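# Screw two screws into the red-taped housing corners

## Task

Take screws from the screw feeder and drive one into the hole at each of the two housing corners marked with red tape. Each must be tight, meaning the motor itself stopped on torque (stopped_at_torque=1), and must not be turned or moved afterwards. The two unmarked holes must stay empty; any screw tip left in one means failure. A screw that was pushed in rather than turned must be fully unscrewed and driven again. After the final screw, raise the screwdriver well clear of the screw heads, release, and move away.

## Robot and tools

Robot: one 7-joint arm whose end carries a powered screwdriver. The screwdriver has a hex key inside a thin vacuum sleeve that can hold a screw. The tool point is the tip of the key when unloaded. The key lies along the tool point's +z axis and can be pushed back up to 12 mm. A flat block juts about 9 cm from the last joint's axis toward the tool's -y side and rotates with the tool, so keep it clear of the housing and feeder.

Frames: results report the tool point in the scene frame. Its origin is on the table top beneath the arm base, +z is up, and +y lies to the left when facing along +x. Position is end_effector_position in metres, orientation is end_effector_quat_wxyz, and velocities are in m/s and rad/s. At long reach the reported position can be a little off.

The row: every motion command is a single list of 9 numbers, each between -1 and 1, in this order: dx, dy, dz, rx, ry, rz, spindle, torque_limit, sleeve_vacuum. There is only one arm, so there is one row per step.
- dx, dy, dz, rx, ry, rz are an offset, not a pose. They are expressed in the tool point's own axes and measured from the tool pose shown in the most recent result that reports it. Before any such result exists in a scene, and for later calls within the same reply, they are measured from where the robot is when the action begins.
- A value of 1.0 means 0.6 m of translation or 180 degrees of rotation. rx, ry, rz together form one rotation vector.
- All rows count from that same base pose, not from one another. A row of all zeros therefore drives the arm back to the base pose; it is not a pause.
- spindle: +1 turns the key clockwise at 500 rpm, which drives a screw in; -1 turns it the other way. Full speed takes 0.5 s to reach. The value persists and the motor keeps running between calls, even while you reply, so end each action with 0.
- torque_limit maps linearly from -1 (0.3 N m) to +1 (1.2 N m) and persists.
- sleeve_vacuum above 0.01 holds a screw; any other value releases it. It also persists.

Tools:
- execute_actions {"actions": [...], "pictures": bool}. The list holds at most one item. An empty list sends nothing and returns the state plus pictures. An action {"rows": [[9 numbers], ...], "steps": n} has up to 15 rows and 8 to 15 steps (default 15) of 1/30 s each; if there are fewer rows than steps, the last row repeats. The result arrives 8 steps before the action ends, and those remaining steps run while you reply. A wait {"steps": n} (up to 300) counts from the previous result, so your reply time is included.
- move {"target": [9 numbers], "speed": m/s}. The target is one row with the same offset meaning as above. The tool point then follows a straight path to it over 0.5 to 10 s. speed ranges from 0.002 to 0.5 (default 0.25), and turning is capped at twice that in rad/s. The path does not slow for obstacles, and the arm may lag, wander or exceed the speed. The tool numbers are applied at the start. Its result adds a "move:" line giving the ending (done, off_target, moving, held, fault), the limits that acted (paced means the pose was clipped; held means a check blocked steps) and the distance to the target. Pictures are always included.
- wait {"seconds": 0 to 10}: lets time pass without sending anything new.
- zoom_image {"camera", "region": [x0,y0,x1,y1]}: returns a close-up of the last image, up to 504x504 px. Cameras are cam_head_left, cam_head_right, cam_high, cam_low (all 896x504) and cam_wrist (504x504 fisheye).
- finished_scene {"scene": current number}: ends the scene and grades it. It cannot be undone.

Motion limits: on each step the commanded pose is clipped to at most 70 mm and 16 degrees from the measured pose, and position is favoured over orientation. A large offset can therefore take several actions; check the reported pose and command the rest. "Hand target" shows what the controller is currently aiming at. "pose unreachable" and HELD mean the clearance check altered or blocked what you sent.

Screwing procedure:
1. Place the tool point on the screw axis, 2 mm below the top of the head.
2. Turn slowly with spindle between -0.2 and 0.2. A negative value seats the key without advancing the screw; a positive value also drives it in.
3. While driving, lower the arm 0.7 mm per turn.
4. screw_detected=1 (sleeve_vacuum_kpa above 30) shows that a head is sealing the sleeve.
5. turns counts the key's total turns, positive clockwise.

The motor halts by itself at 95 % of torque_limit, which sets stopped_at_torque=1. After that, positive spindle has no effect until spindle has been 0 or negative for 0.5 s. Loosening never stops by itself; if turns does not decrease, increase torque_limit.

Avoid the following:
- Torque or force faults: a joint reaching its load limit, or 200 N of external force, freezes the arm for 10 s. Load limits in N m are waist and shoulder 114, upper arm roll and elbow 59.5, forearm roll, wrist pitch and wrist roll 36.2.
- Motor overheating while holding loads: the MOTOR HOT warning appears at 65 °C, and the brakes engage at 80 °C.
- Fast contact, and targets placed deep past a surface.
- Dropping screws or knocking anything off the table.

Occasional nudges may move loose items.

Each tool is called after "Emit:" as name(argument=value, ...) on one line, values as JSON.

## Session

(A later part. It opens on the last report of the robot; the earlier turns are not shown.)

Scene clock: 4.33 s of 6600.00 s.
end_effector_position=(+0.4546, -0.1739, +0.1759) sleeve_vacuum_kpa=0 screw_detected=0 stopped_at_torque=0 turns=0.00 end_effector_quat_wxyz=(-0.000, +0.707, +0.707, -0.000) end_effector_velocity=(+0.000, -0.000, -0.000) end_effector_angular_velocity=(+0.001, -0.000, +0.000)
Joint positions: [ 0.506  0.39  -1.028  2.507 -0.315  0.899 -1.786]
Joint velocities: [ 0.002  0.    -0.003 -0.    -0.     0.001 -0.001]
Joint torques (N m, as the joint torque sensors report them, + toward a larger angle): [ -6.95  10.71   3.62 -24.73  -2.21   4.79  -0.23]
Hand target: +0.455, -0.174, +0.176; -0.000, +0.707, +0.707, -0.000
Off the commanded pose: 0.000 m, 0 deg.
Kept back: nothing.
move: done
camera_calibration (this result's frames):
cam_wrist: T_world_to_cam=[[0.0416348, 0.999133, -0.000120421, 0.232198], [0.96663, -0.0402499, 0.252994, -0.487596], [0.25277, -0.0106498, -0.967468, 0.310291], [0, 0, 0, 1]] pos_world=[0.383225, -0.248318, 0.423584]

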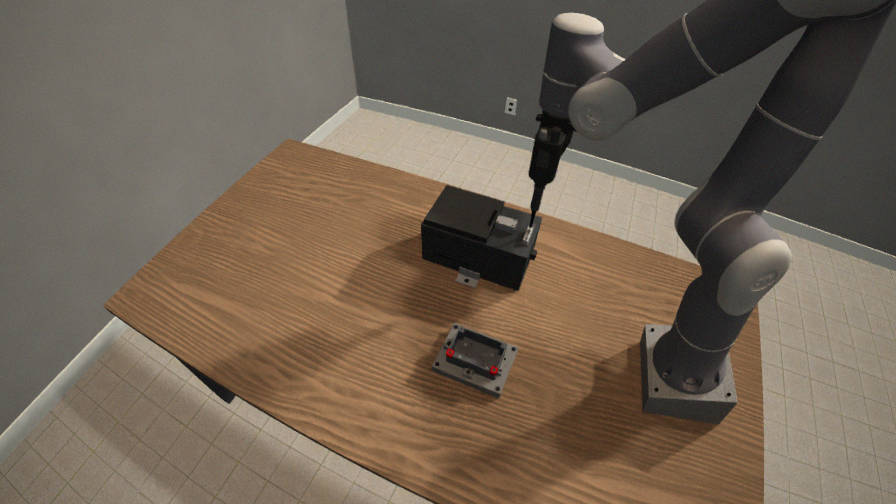

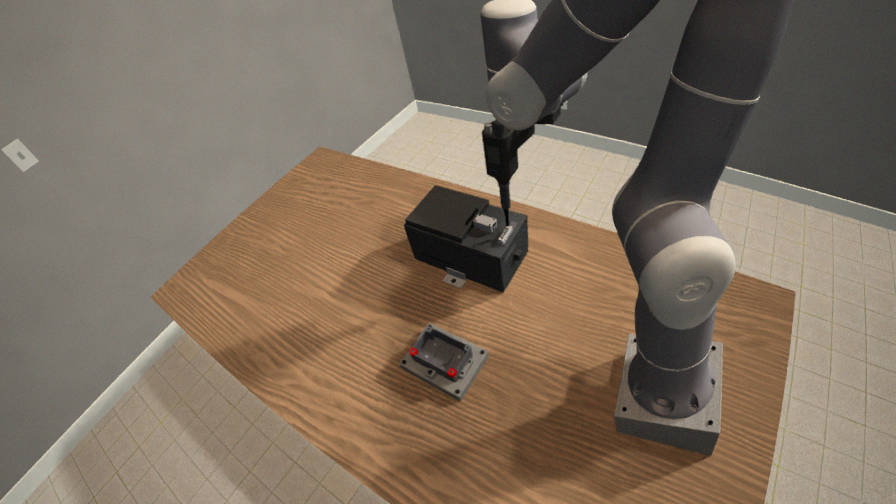

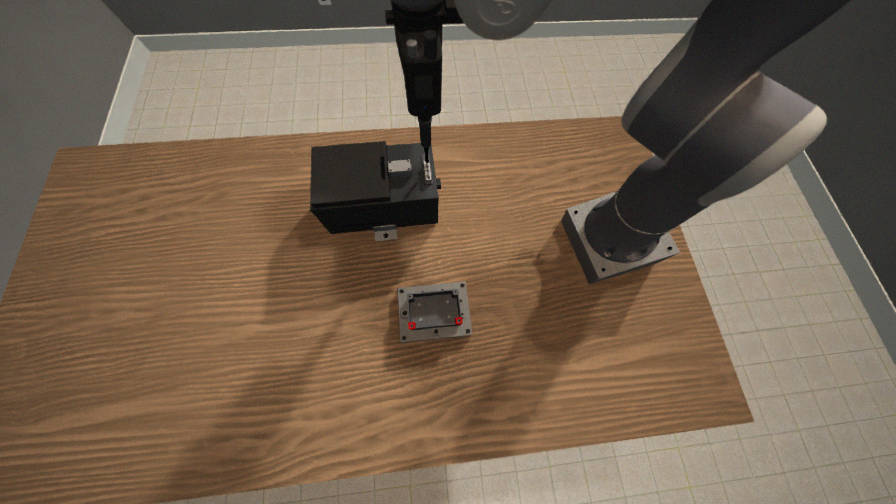

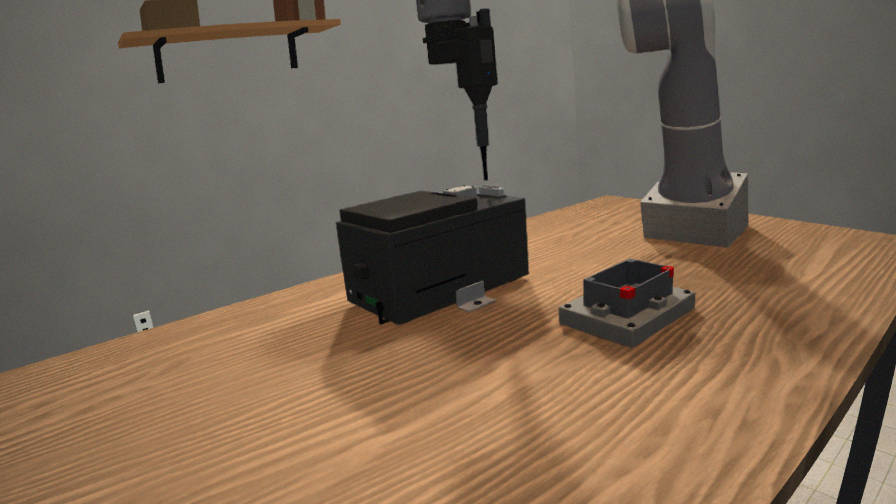

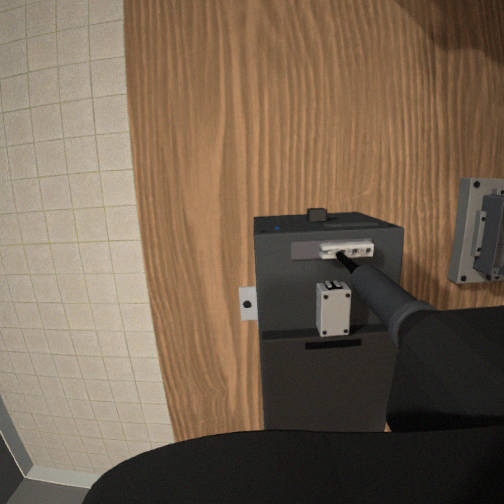

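Emit:
move(target=[0,0,0.0115,0,0,0,0,0,0], speed=0.02)

Emit:
move(target=[0,0,0.01,0,0,0,-0.15,0,1], speed=0.003)

Emit:
move(target=[0,0,-0.07,0,0,0,0,0,1], speed=0.05)

Emit:
zoom_image(camera="cam_low", region=[450, 130, 520, 200])

Scene clock: 5.63 s of 6600.00 s.
end_effector_position=(+0.4546, -0.1739, +0.1691) sleeve_vacuum_kpa=0 screw_detected=0 stopped_at_torque=0 turns=0.00 end_effector_quat_wxyz=(-0.000, +0.707, +0.707, -0.000) end_effector_velocity=(-0.000, -0.000, -0.000) end_effector_angular_velocity=(+0.000, +0.000, -0.000)
Joint positions: [ 0.528  0.372 -1.057  2.513 -0.307  0.925 -1.796]
Joint velocities: [ 0.001  0.    -0.003  0.    -0.     0.001 -0.001]
Joint torques (N m, as the joint torque sensors report them, + toward a larger angle): [ -6.14  10.46   3.71 -22.94  -2.28   4.56  -0.28]
Hand target: +0.455, -0.174, +0.169; -0.000, +0.707, +0.707, -0.000
Off the commanded pose: 0.000 m, 0 deg.
Kept back: nothing.
move: done
camera_calibration (this result's frames):
cam_wrist: T_world_to_cam=[[0.0414635, 0.99914, -0.00032364, 0.232362], [0.966643, -0.0400329, 0.252981, -0.485879], [0.25275, -0.0108023, -0.967471, 0.303646], [0, 0, 0, 1]] pos_world=[0.38329, -0.248333, 0.416762]

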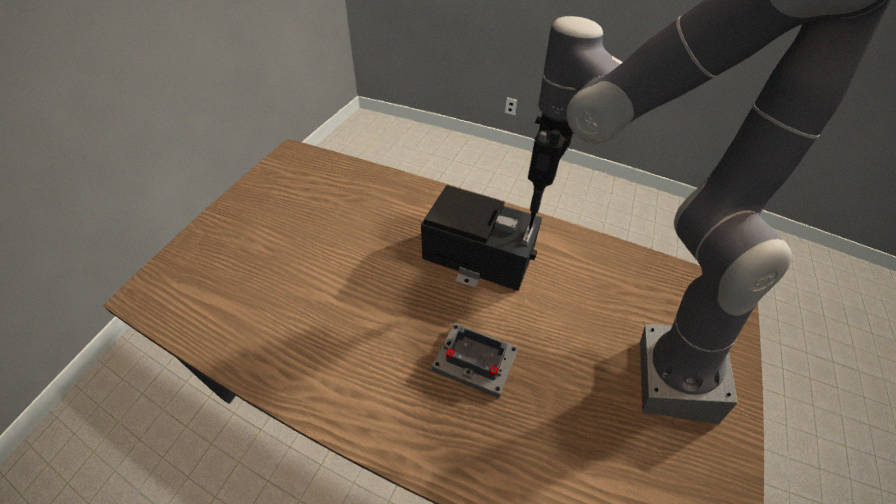

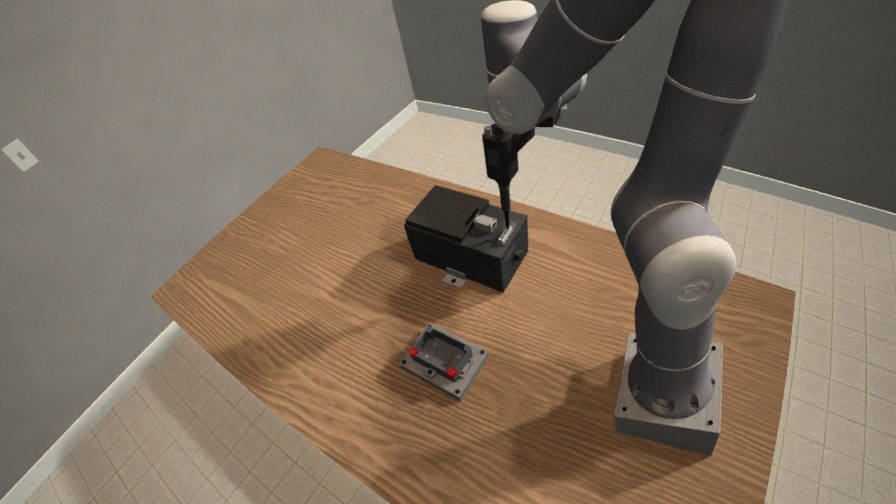

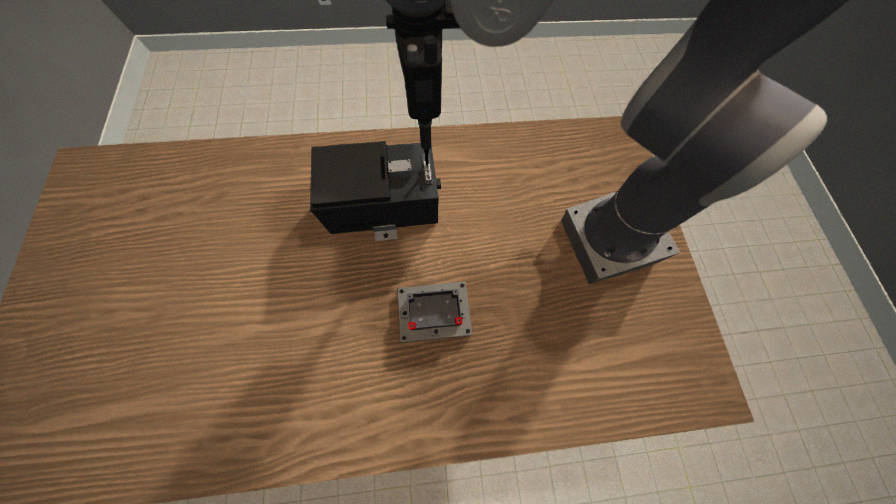

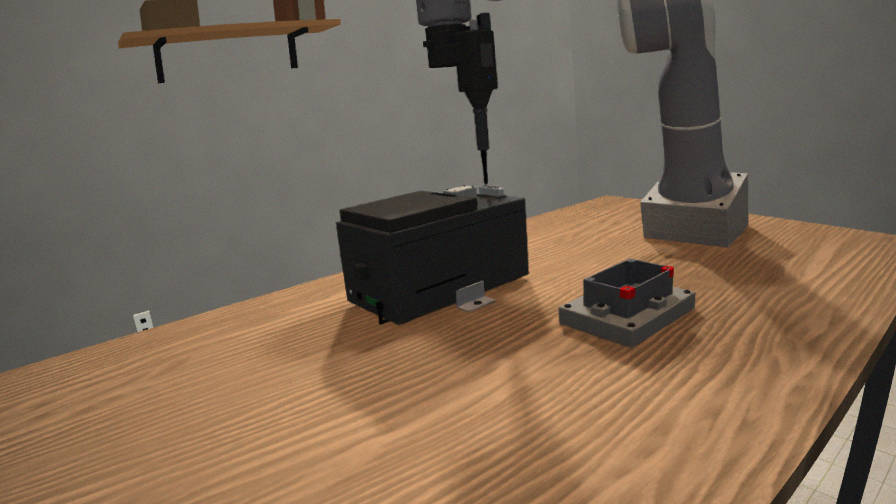

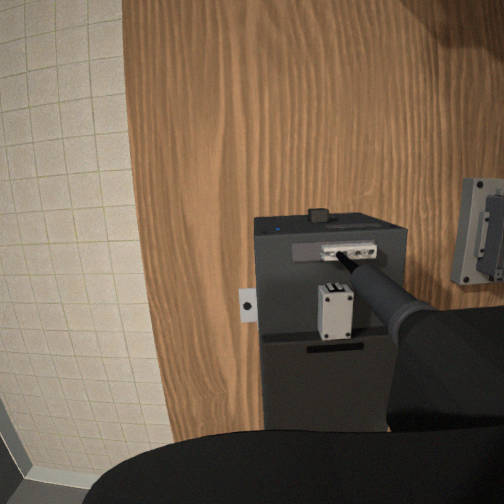

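Scene clock: 7.87 s of 6600.00 s.
end_effector_position=(+0.4549, -0.1740, +0.1632) sleeve_vacuum_kpa=40 screw_detected=1 stopped_at_torque=0 turns=-2.76 end_effector_quat_wxyz=(-0.000, +0.707, +0.707, -0.000) end_effector_velocity=(-0.000, +0.000, -0.000) end_effector_angular_velocity=(+0.000, +0.000, +0.000)
Joint positions: [ 0.551  0.358 -1.086  2.519 -0.302  0.947 -1.805]
Joint velocities: [ 0.001  0.    -0.001  0.    -0.     0.    -0.   ]
Joint torques (N m, as the joint torque sensors report them, + toward a larger angle): [ -6.29   9.31   3.05 -21.67  -2.31   4.47  -0.2 ]
Hand target: +0.455, -0.174, +0.163; -0.000, +0.707, +0.707, -0.000
Off the commanded pose: 0.000 m, 0 deg.
Kept back: nothing.
move: done
camera_calibration (this result's frames):
cam_wrist: T_world_to_cam=[[0.0412448, 0.999149, -0.000465931, 0.232539], [0.966546, -0.0397808, 0.253391, -0.48464], [0.253157, -0.0109014, -0.967364, 0.297716], [0, 0, 0, 1]] pos_world=[0.383467, -0.248375, 0.410911]

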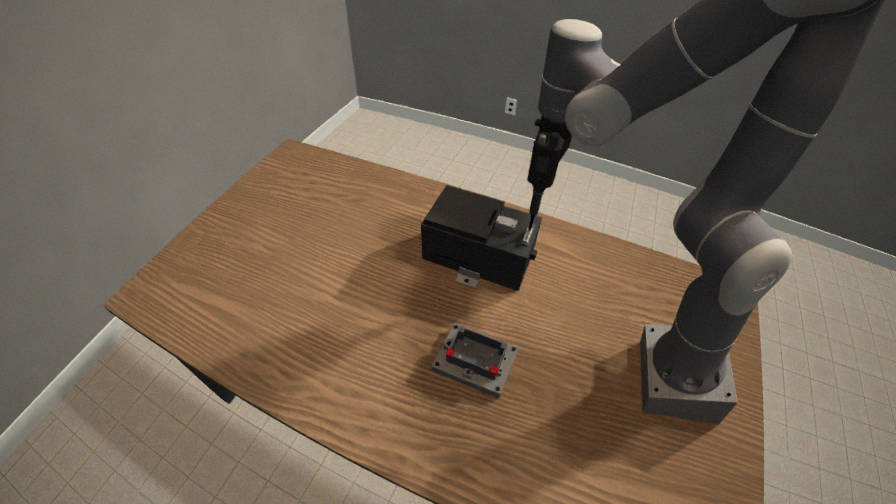

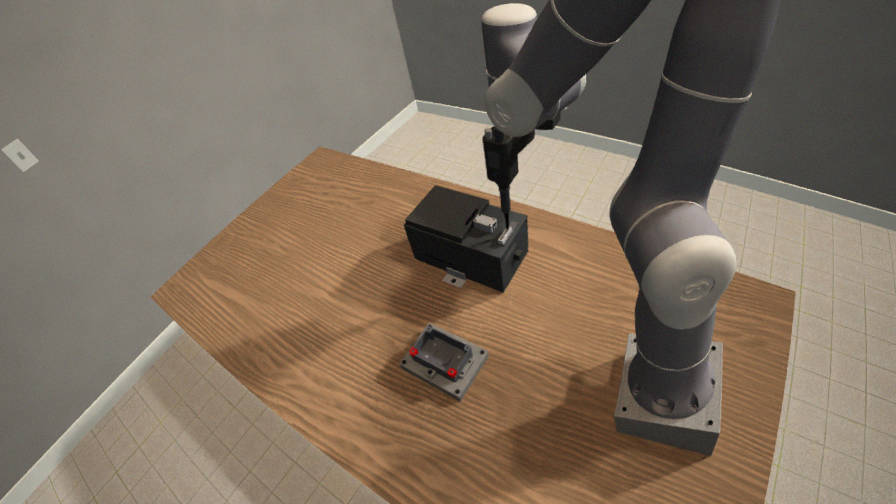

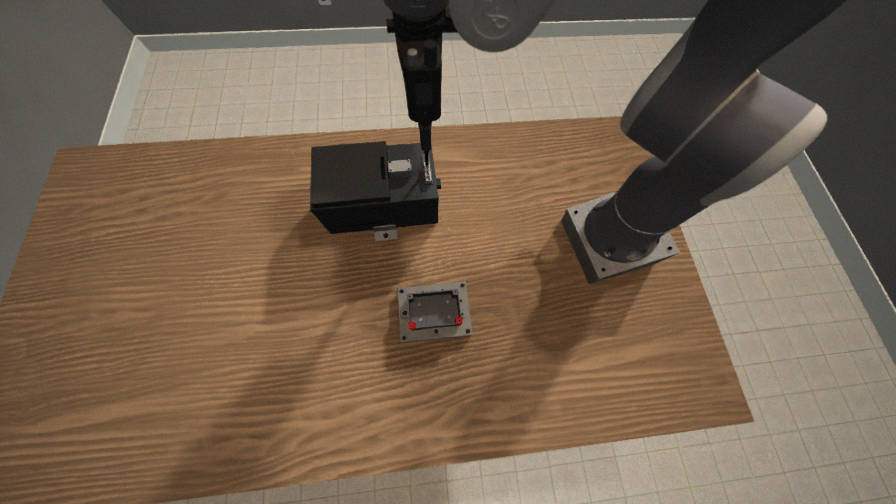

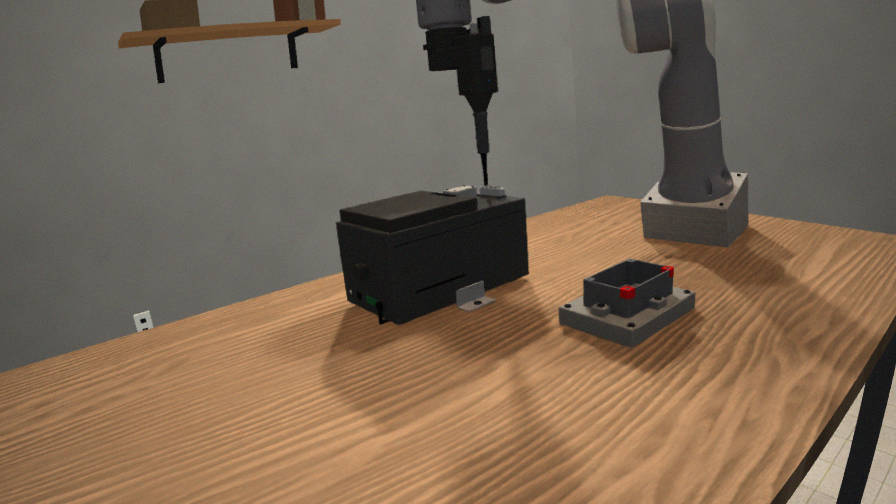

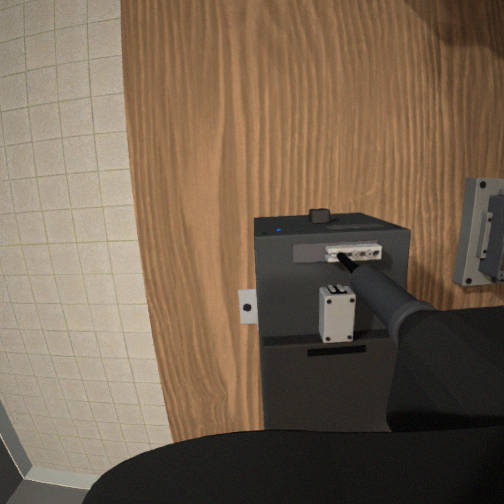

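Scene clock: 9.20 s of 6600.00 s.
end_effector_position=(+0.4549, -0.1739, +0.2052) sleeve_vacuum_kpa=40 screw_detected=1 stopped_at_torque=0 turns=-3.05 end_effector_quat_wxyz=(-0.000, +0.707, +0.707, -0.000) end_effector_velocity=(-0.000, +0.000, +0.000) end_effector_angular_velocity=(-0.001, +0.001, +0.001)
Joint positions: [ 0.442  0.468 -0.934  2.475 -0.347  0.788 -1.747]
Joint velocities: [-0.001  0.     0.002 -0.     0.    -0.001 -0.   ]
Joint torques (N m, as the joint torque sensors report them, + toward a larger angle): [ -7.85  11.43   6.46 -26.73  -3.83   4.32   0.25]
Hand target: +0.455, -0.174, +0.205; +0.000, +0.707, +0.707, -0.000
Off the commanded pose: 0.000 m, 0 deg.
Kept back: nothing.
move: done
camera_calibration (this result's frames):
cam_wrist: T_world_to_cam=[[0.0413077, 0.999146, -0.000451093, 0.232467], [0.966509, -0.0398439, 0.253521, -0.495341], [0.253287, -0.0109084, -0.96733, 0.338276], [0, 0, 0, 1]] pos_world=[0.383468, -0.248314, 0.452908]

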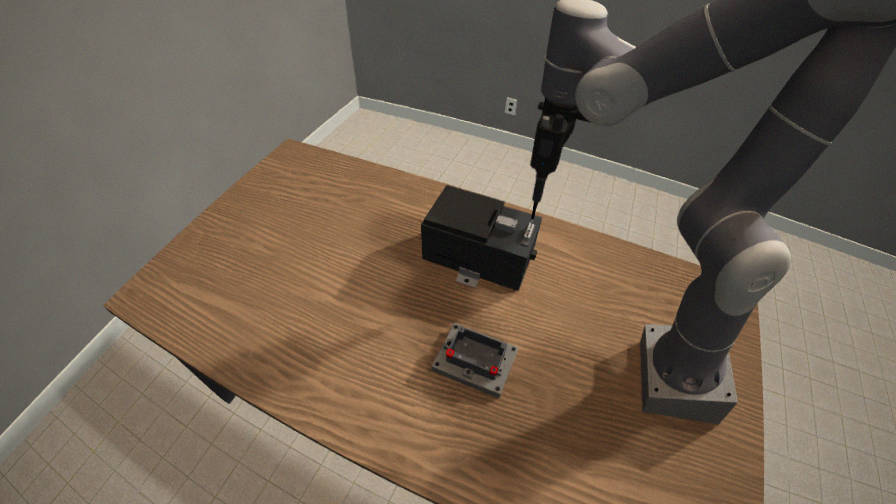

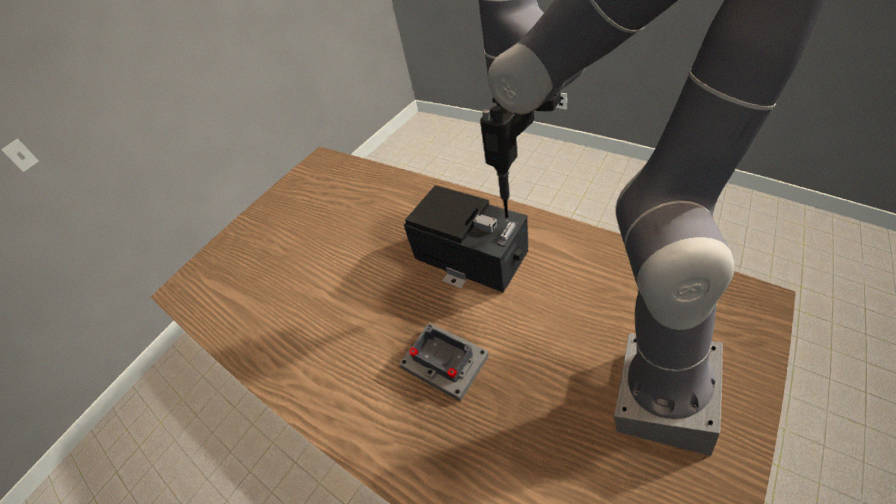

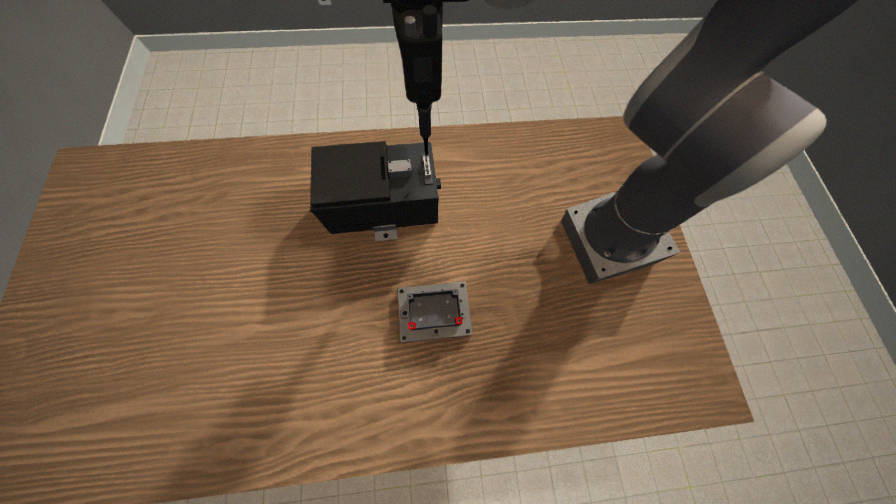

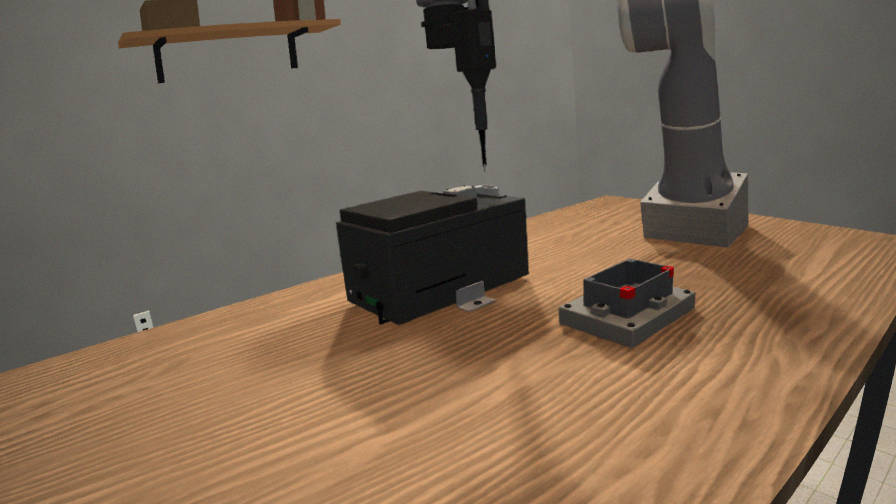

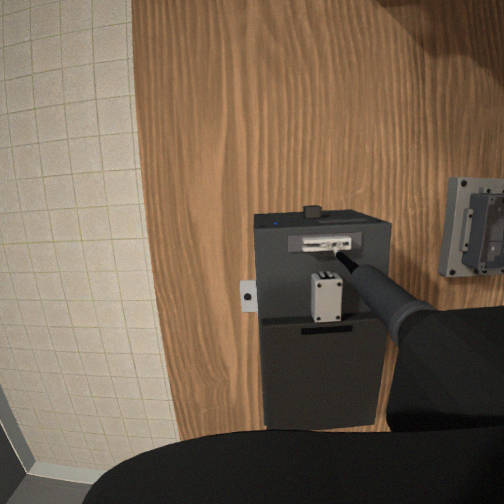

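Region (450, 130, 520, 200) of cam_low's 896x504 image, scaled by 7.200, with more detail than that image has.

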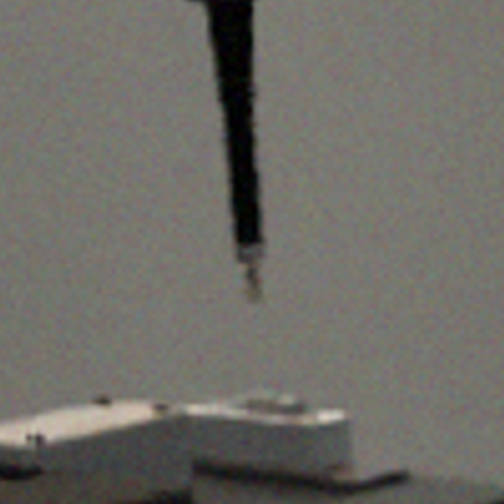

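Emit:
move(target=[0.58,0.105,0.1755,0,0,0,0,0,1], speed=0.3)

Emit:
zoom_image(camera="cam_wrist", region=[298, 214, 378, 294])

Emit:
zoom_image(camera="cam_low", region=[590, 230, 670, 310])

Scene clock: 11.20 s of 6600.00 s.
end_effector_position=(+0.5171, +0.1745, +0.0995) sleeve_vacuum_kpa=40 screw_detected=1 stopped_at_torque=0 turns=-3.05 end_effector_quat_wxyz=(-0.001, +0.707, +0.707, -0.000) end_effector_velocity=(+0.001, +0.000, +0.000) end_effector_angular_velocity=(+0.001, -0.000, -0.000)
Joint positions: [ 0.892  0.007 -0.565  2.514 -0.13   1.163 -1.058]
Joint velocities: [ 0.    -0.001 -0.    -0.002  0.004 -0.    -0.003]
Joint torques (N m, as the joint torque sensors report them, + toward a larger angle): [ -0.34  25.73   0.8  -19.08  -1.54   4.89  -0.57]
Hand target: +0.517, +0.174, +0.099; -0.001, +0.707, +0.707, -0.000
Off the commanded pose: 0.001 m, 0 deg.
Kept back: nothing.
move: done
camera_calibration (this result's frames):
cam_wrist: T_world_to_cam=[[0.0413012, 0.999146, 0.00106019, -0.118422], [0.966803, -0.040232, 0.252334, -0.514697], [0.252162, -0.00939672, -0.967639, 0.224414], [0, 0, 0, 1]] pos_world=[0.445913, 0.0997222, 0.347154]

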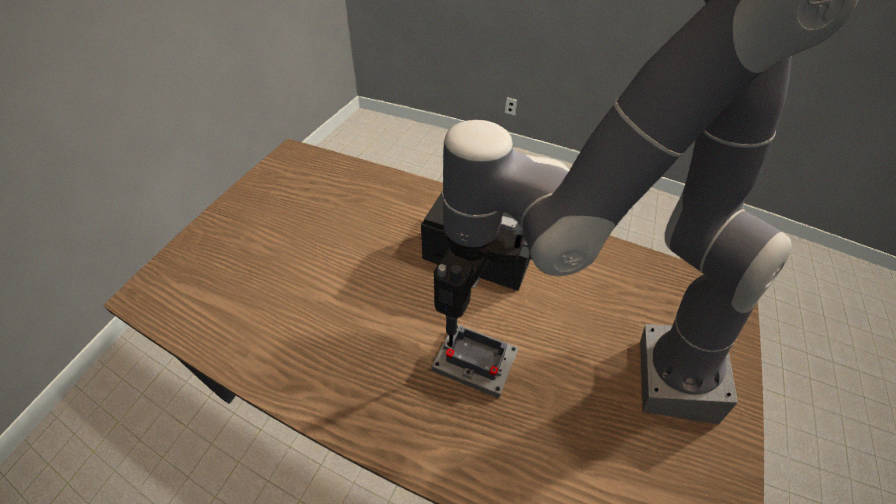

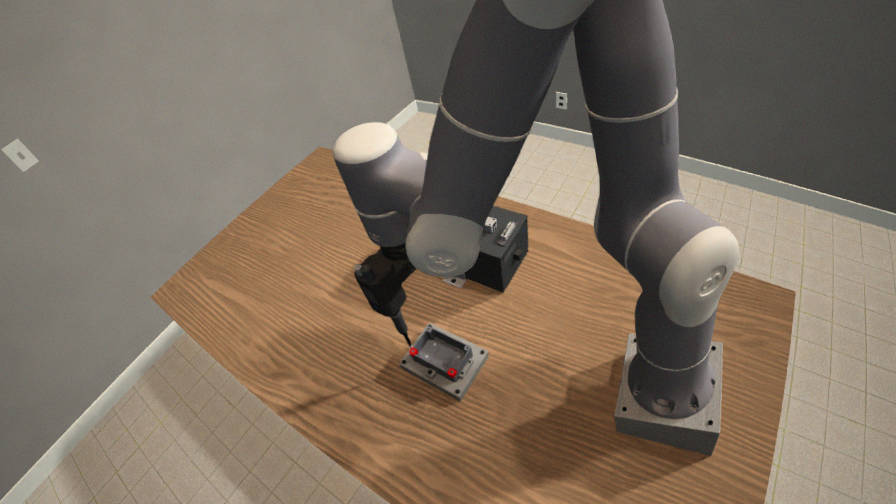

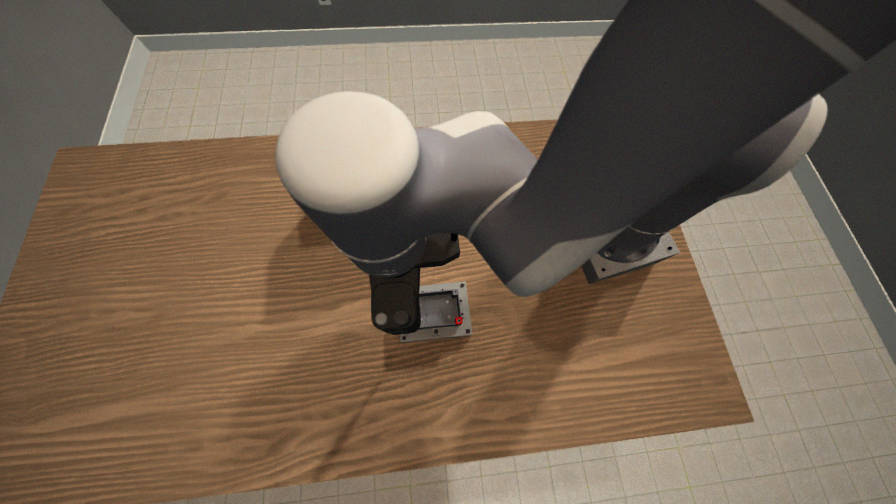

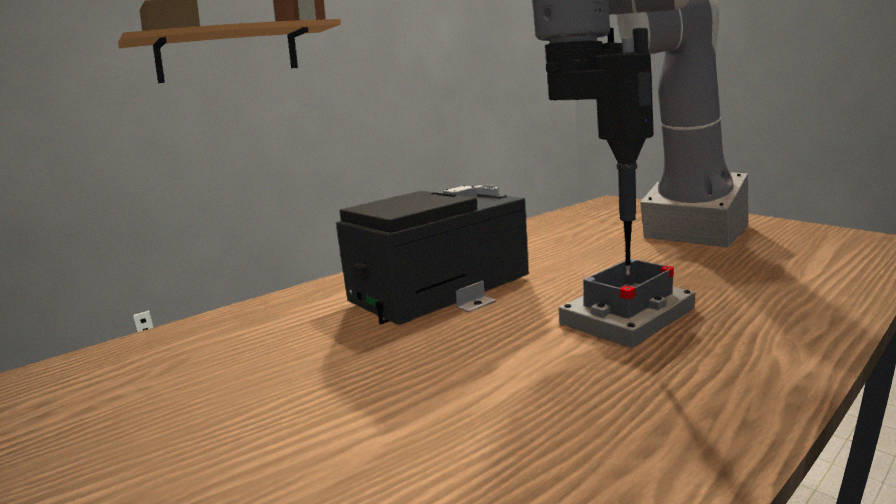

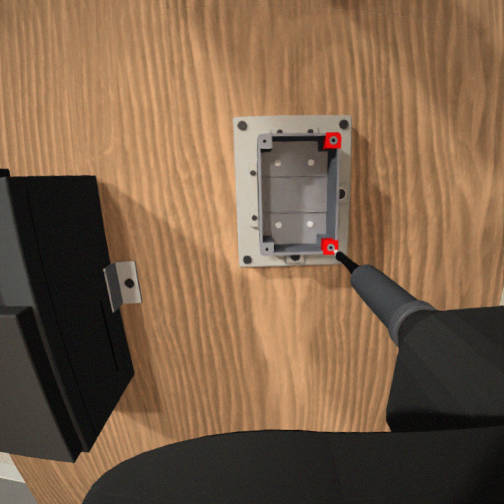

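Region (298, 214, 378, 294) of cam_wrist's 504x504 image, scaled by 6.300, with more detail than that image has.

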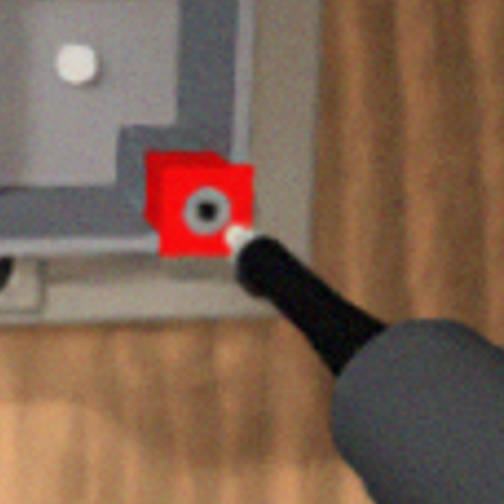

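Region (590, 230, 670, 310) of cam_low's 896x504 image, scaled by 6.300, with more detail than that image has.

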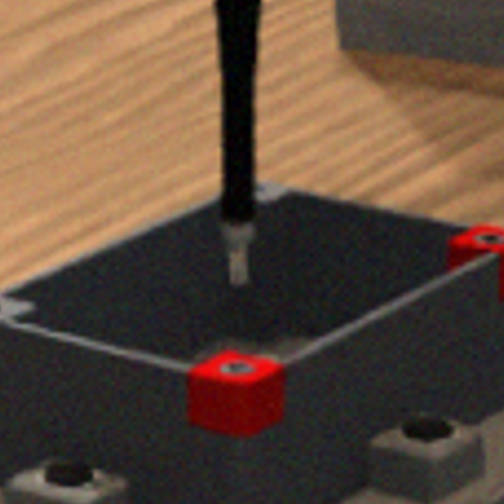

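Emit:
move(target=[0.0017,0.0012,0.0183,0,0,0,0,0,1], speed=0.03)

Emit:
zoom_image(camera="cam_wrist", region=[298, 214, 378, 294])

Emit:
zoom_image(camera="cam_low", region=[590, 230, 670, 310])

Emit:
zoom_image(camera="cam_head_left", region=[430, 328, 470, 368])

Emit:
zoom_image(camera="cam_head_right", region=[393, 327, 433, 367])

Scene clock: 12.63 s of 6600.00 s.
end_effector_position=(+0.5177, +0.1754, +0.0885) sleeve_vacuum_kpa=40 screw_detected=1 stopped_at_torque=0 turns=-3.05 end_effector_quat_wxyz=(-0.001, +0.707, +0.707, -0.000) end_effector_velocity=(+0.000, +0.000, -0.000) end_effector_angular_velocity=(+0.001, -0.000, -0.000)
Joint positions: [ 0.9   -0.042 -0.567  2.504 -0.076  1.196 -1.094]
Joint velocities: [ 0.    -0.001 -0.    -0.001  0.003  0.    -0.003]
Joint torques (N m, as the joint torque sensors report them, + toward a larger angle): [  0.32  27.2    1.37 -18.2   -0.76   5.28  -0.37]
Hand target: +0.518, +0.176, +0.089; -0.001, +0.707, +0.707, -0.000
Off the commanded pose: 0.000 m, 0 deg.
Kept back: nothing.
move: done
camera_calibration (this result's frames):
cam_wrist: T_world_to_cam=[[0.0413147, 0.999146, 0.000769465, -0.1193], [0.966859, -0.0401738, 0.252132, -0.512469], [0.251948, -0.0096728, -0.967692, 0.213761], [0, 0, 0, 1]] pos_world=[0.446557, 0.100678, 0.336156]

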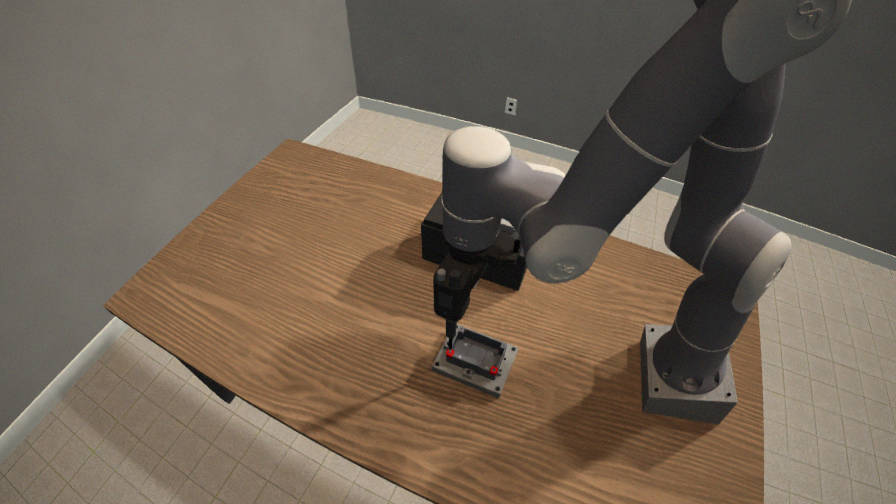

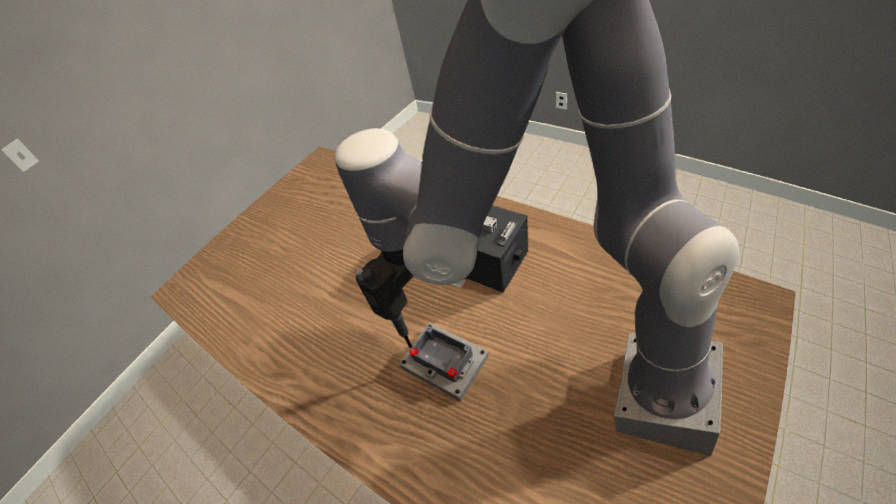

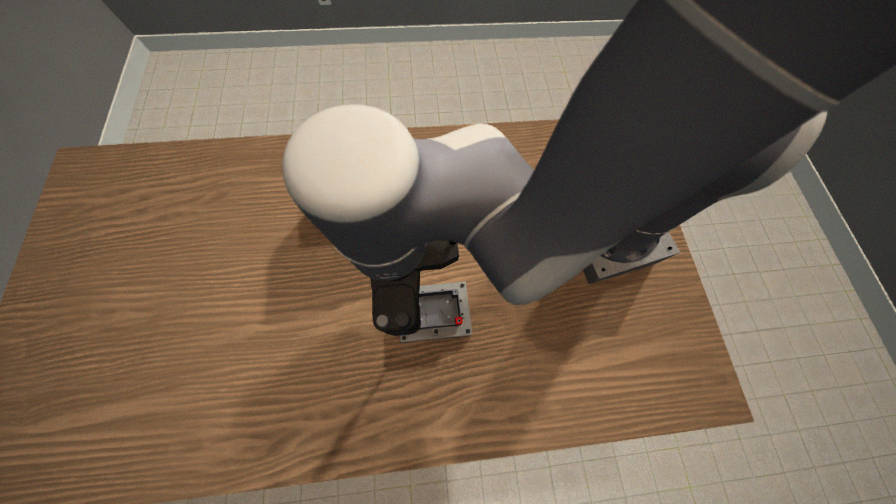

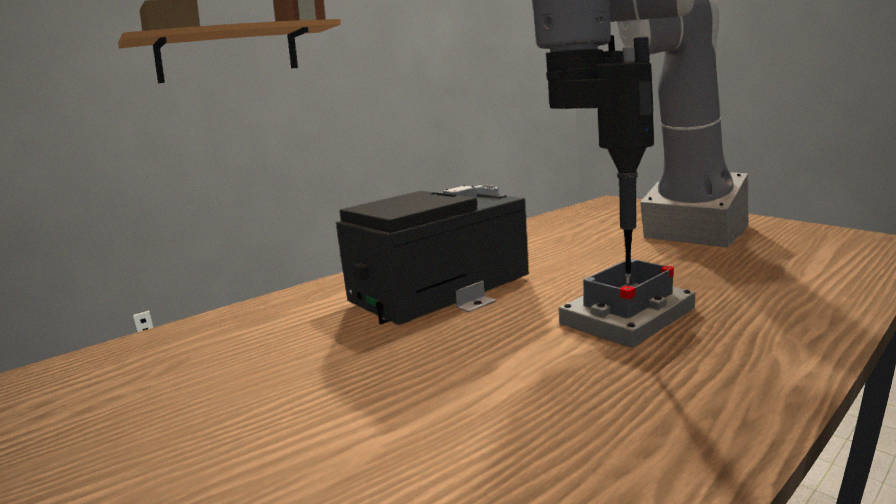

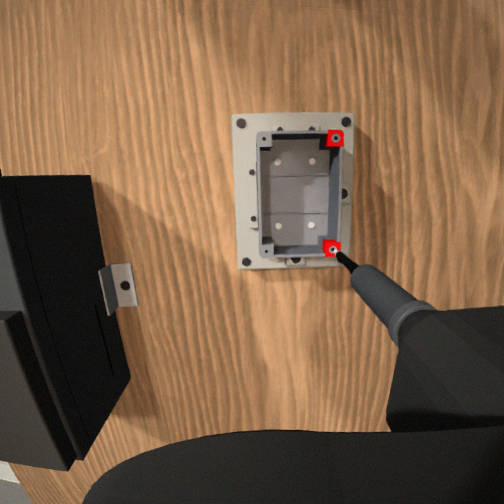

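Region (298, 214, 378, 294) of cam_wrist's 504x504 image, scaled by 6.300, with more detail than that image has.

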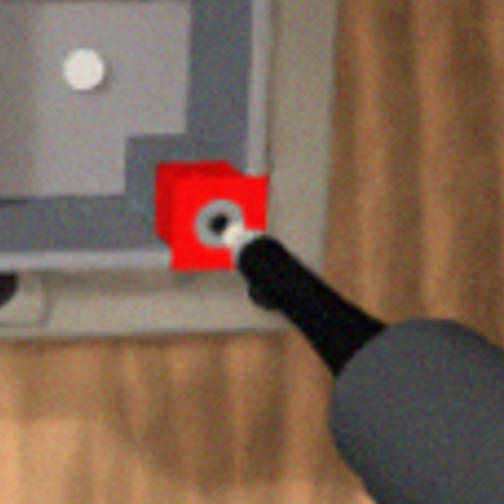

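Region (590, 230, 670, 310) of cam_low's 896x504 image, scaled by 6.300, with more detail than that image has.

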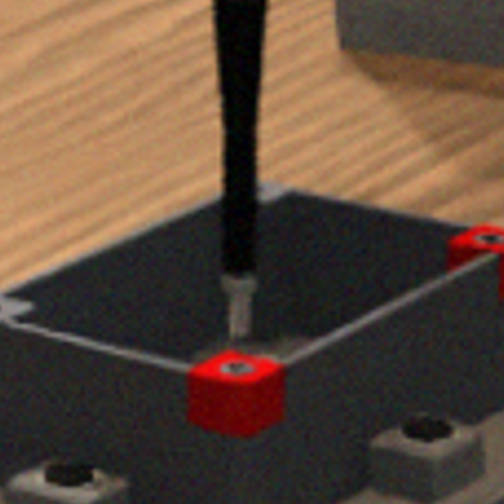

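Region (430, 328, 470, 368) of cam_head_left's 896x504 image, scaled by 12.600, with more detail than that image has.

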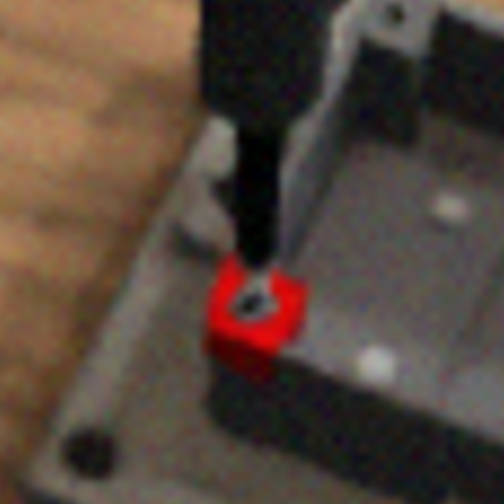

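Region (393, 327, 433, 367) of cam_head_right's 896x504 image, scaled by 12.600, with more detail than that image has.

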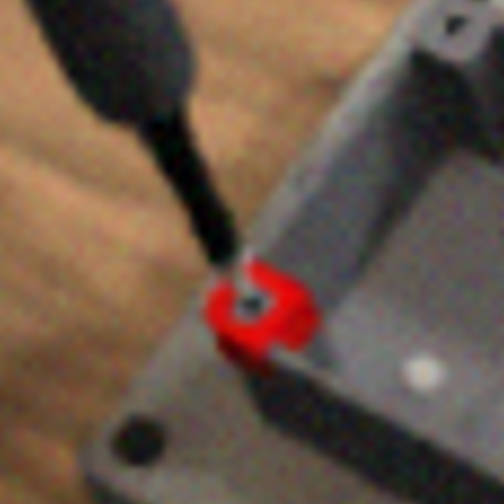

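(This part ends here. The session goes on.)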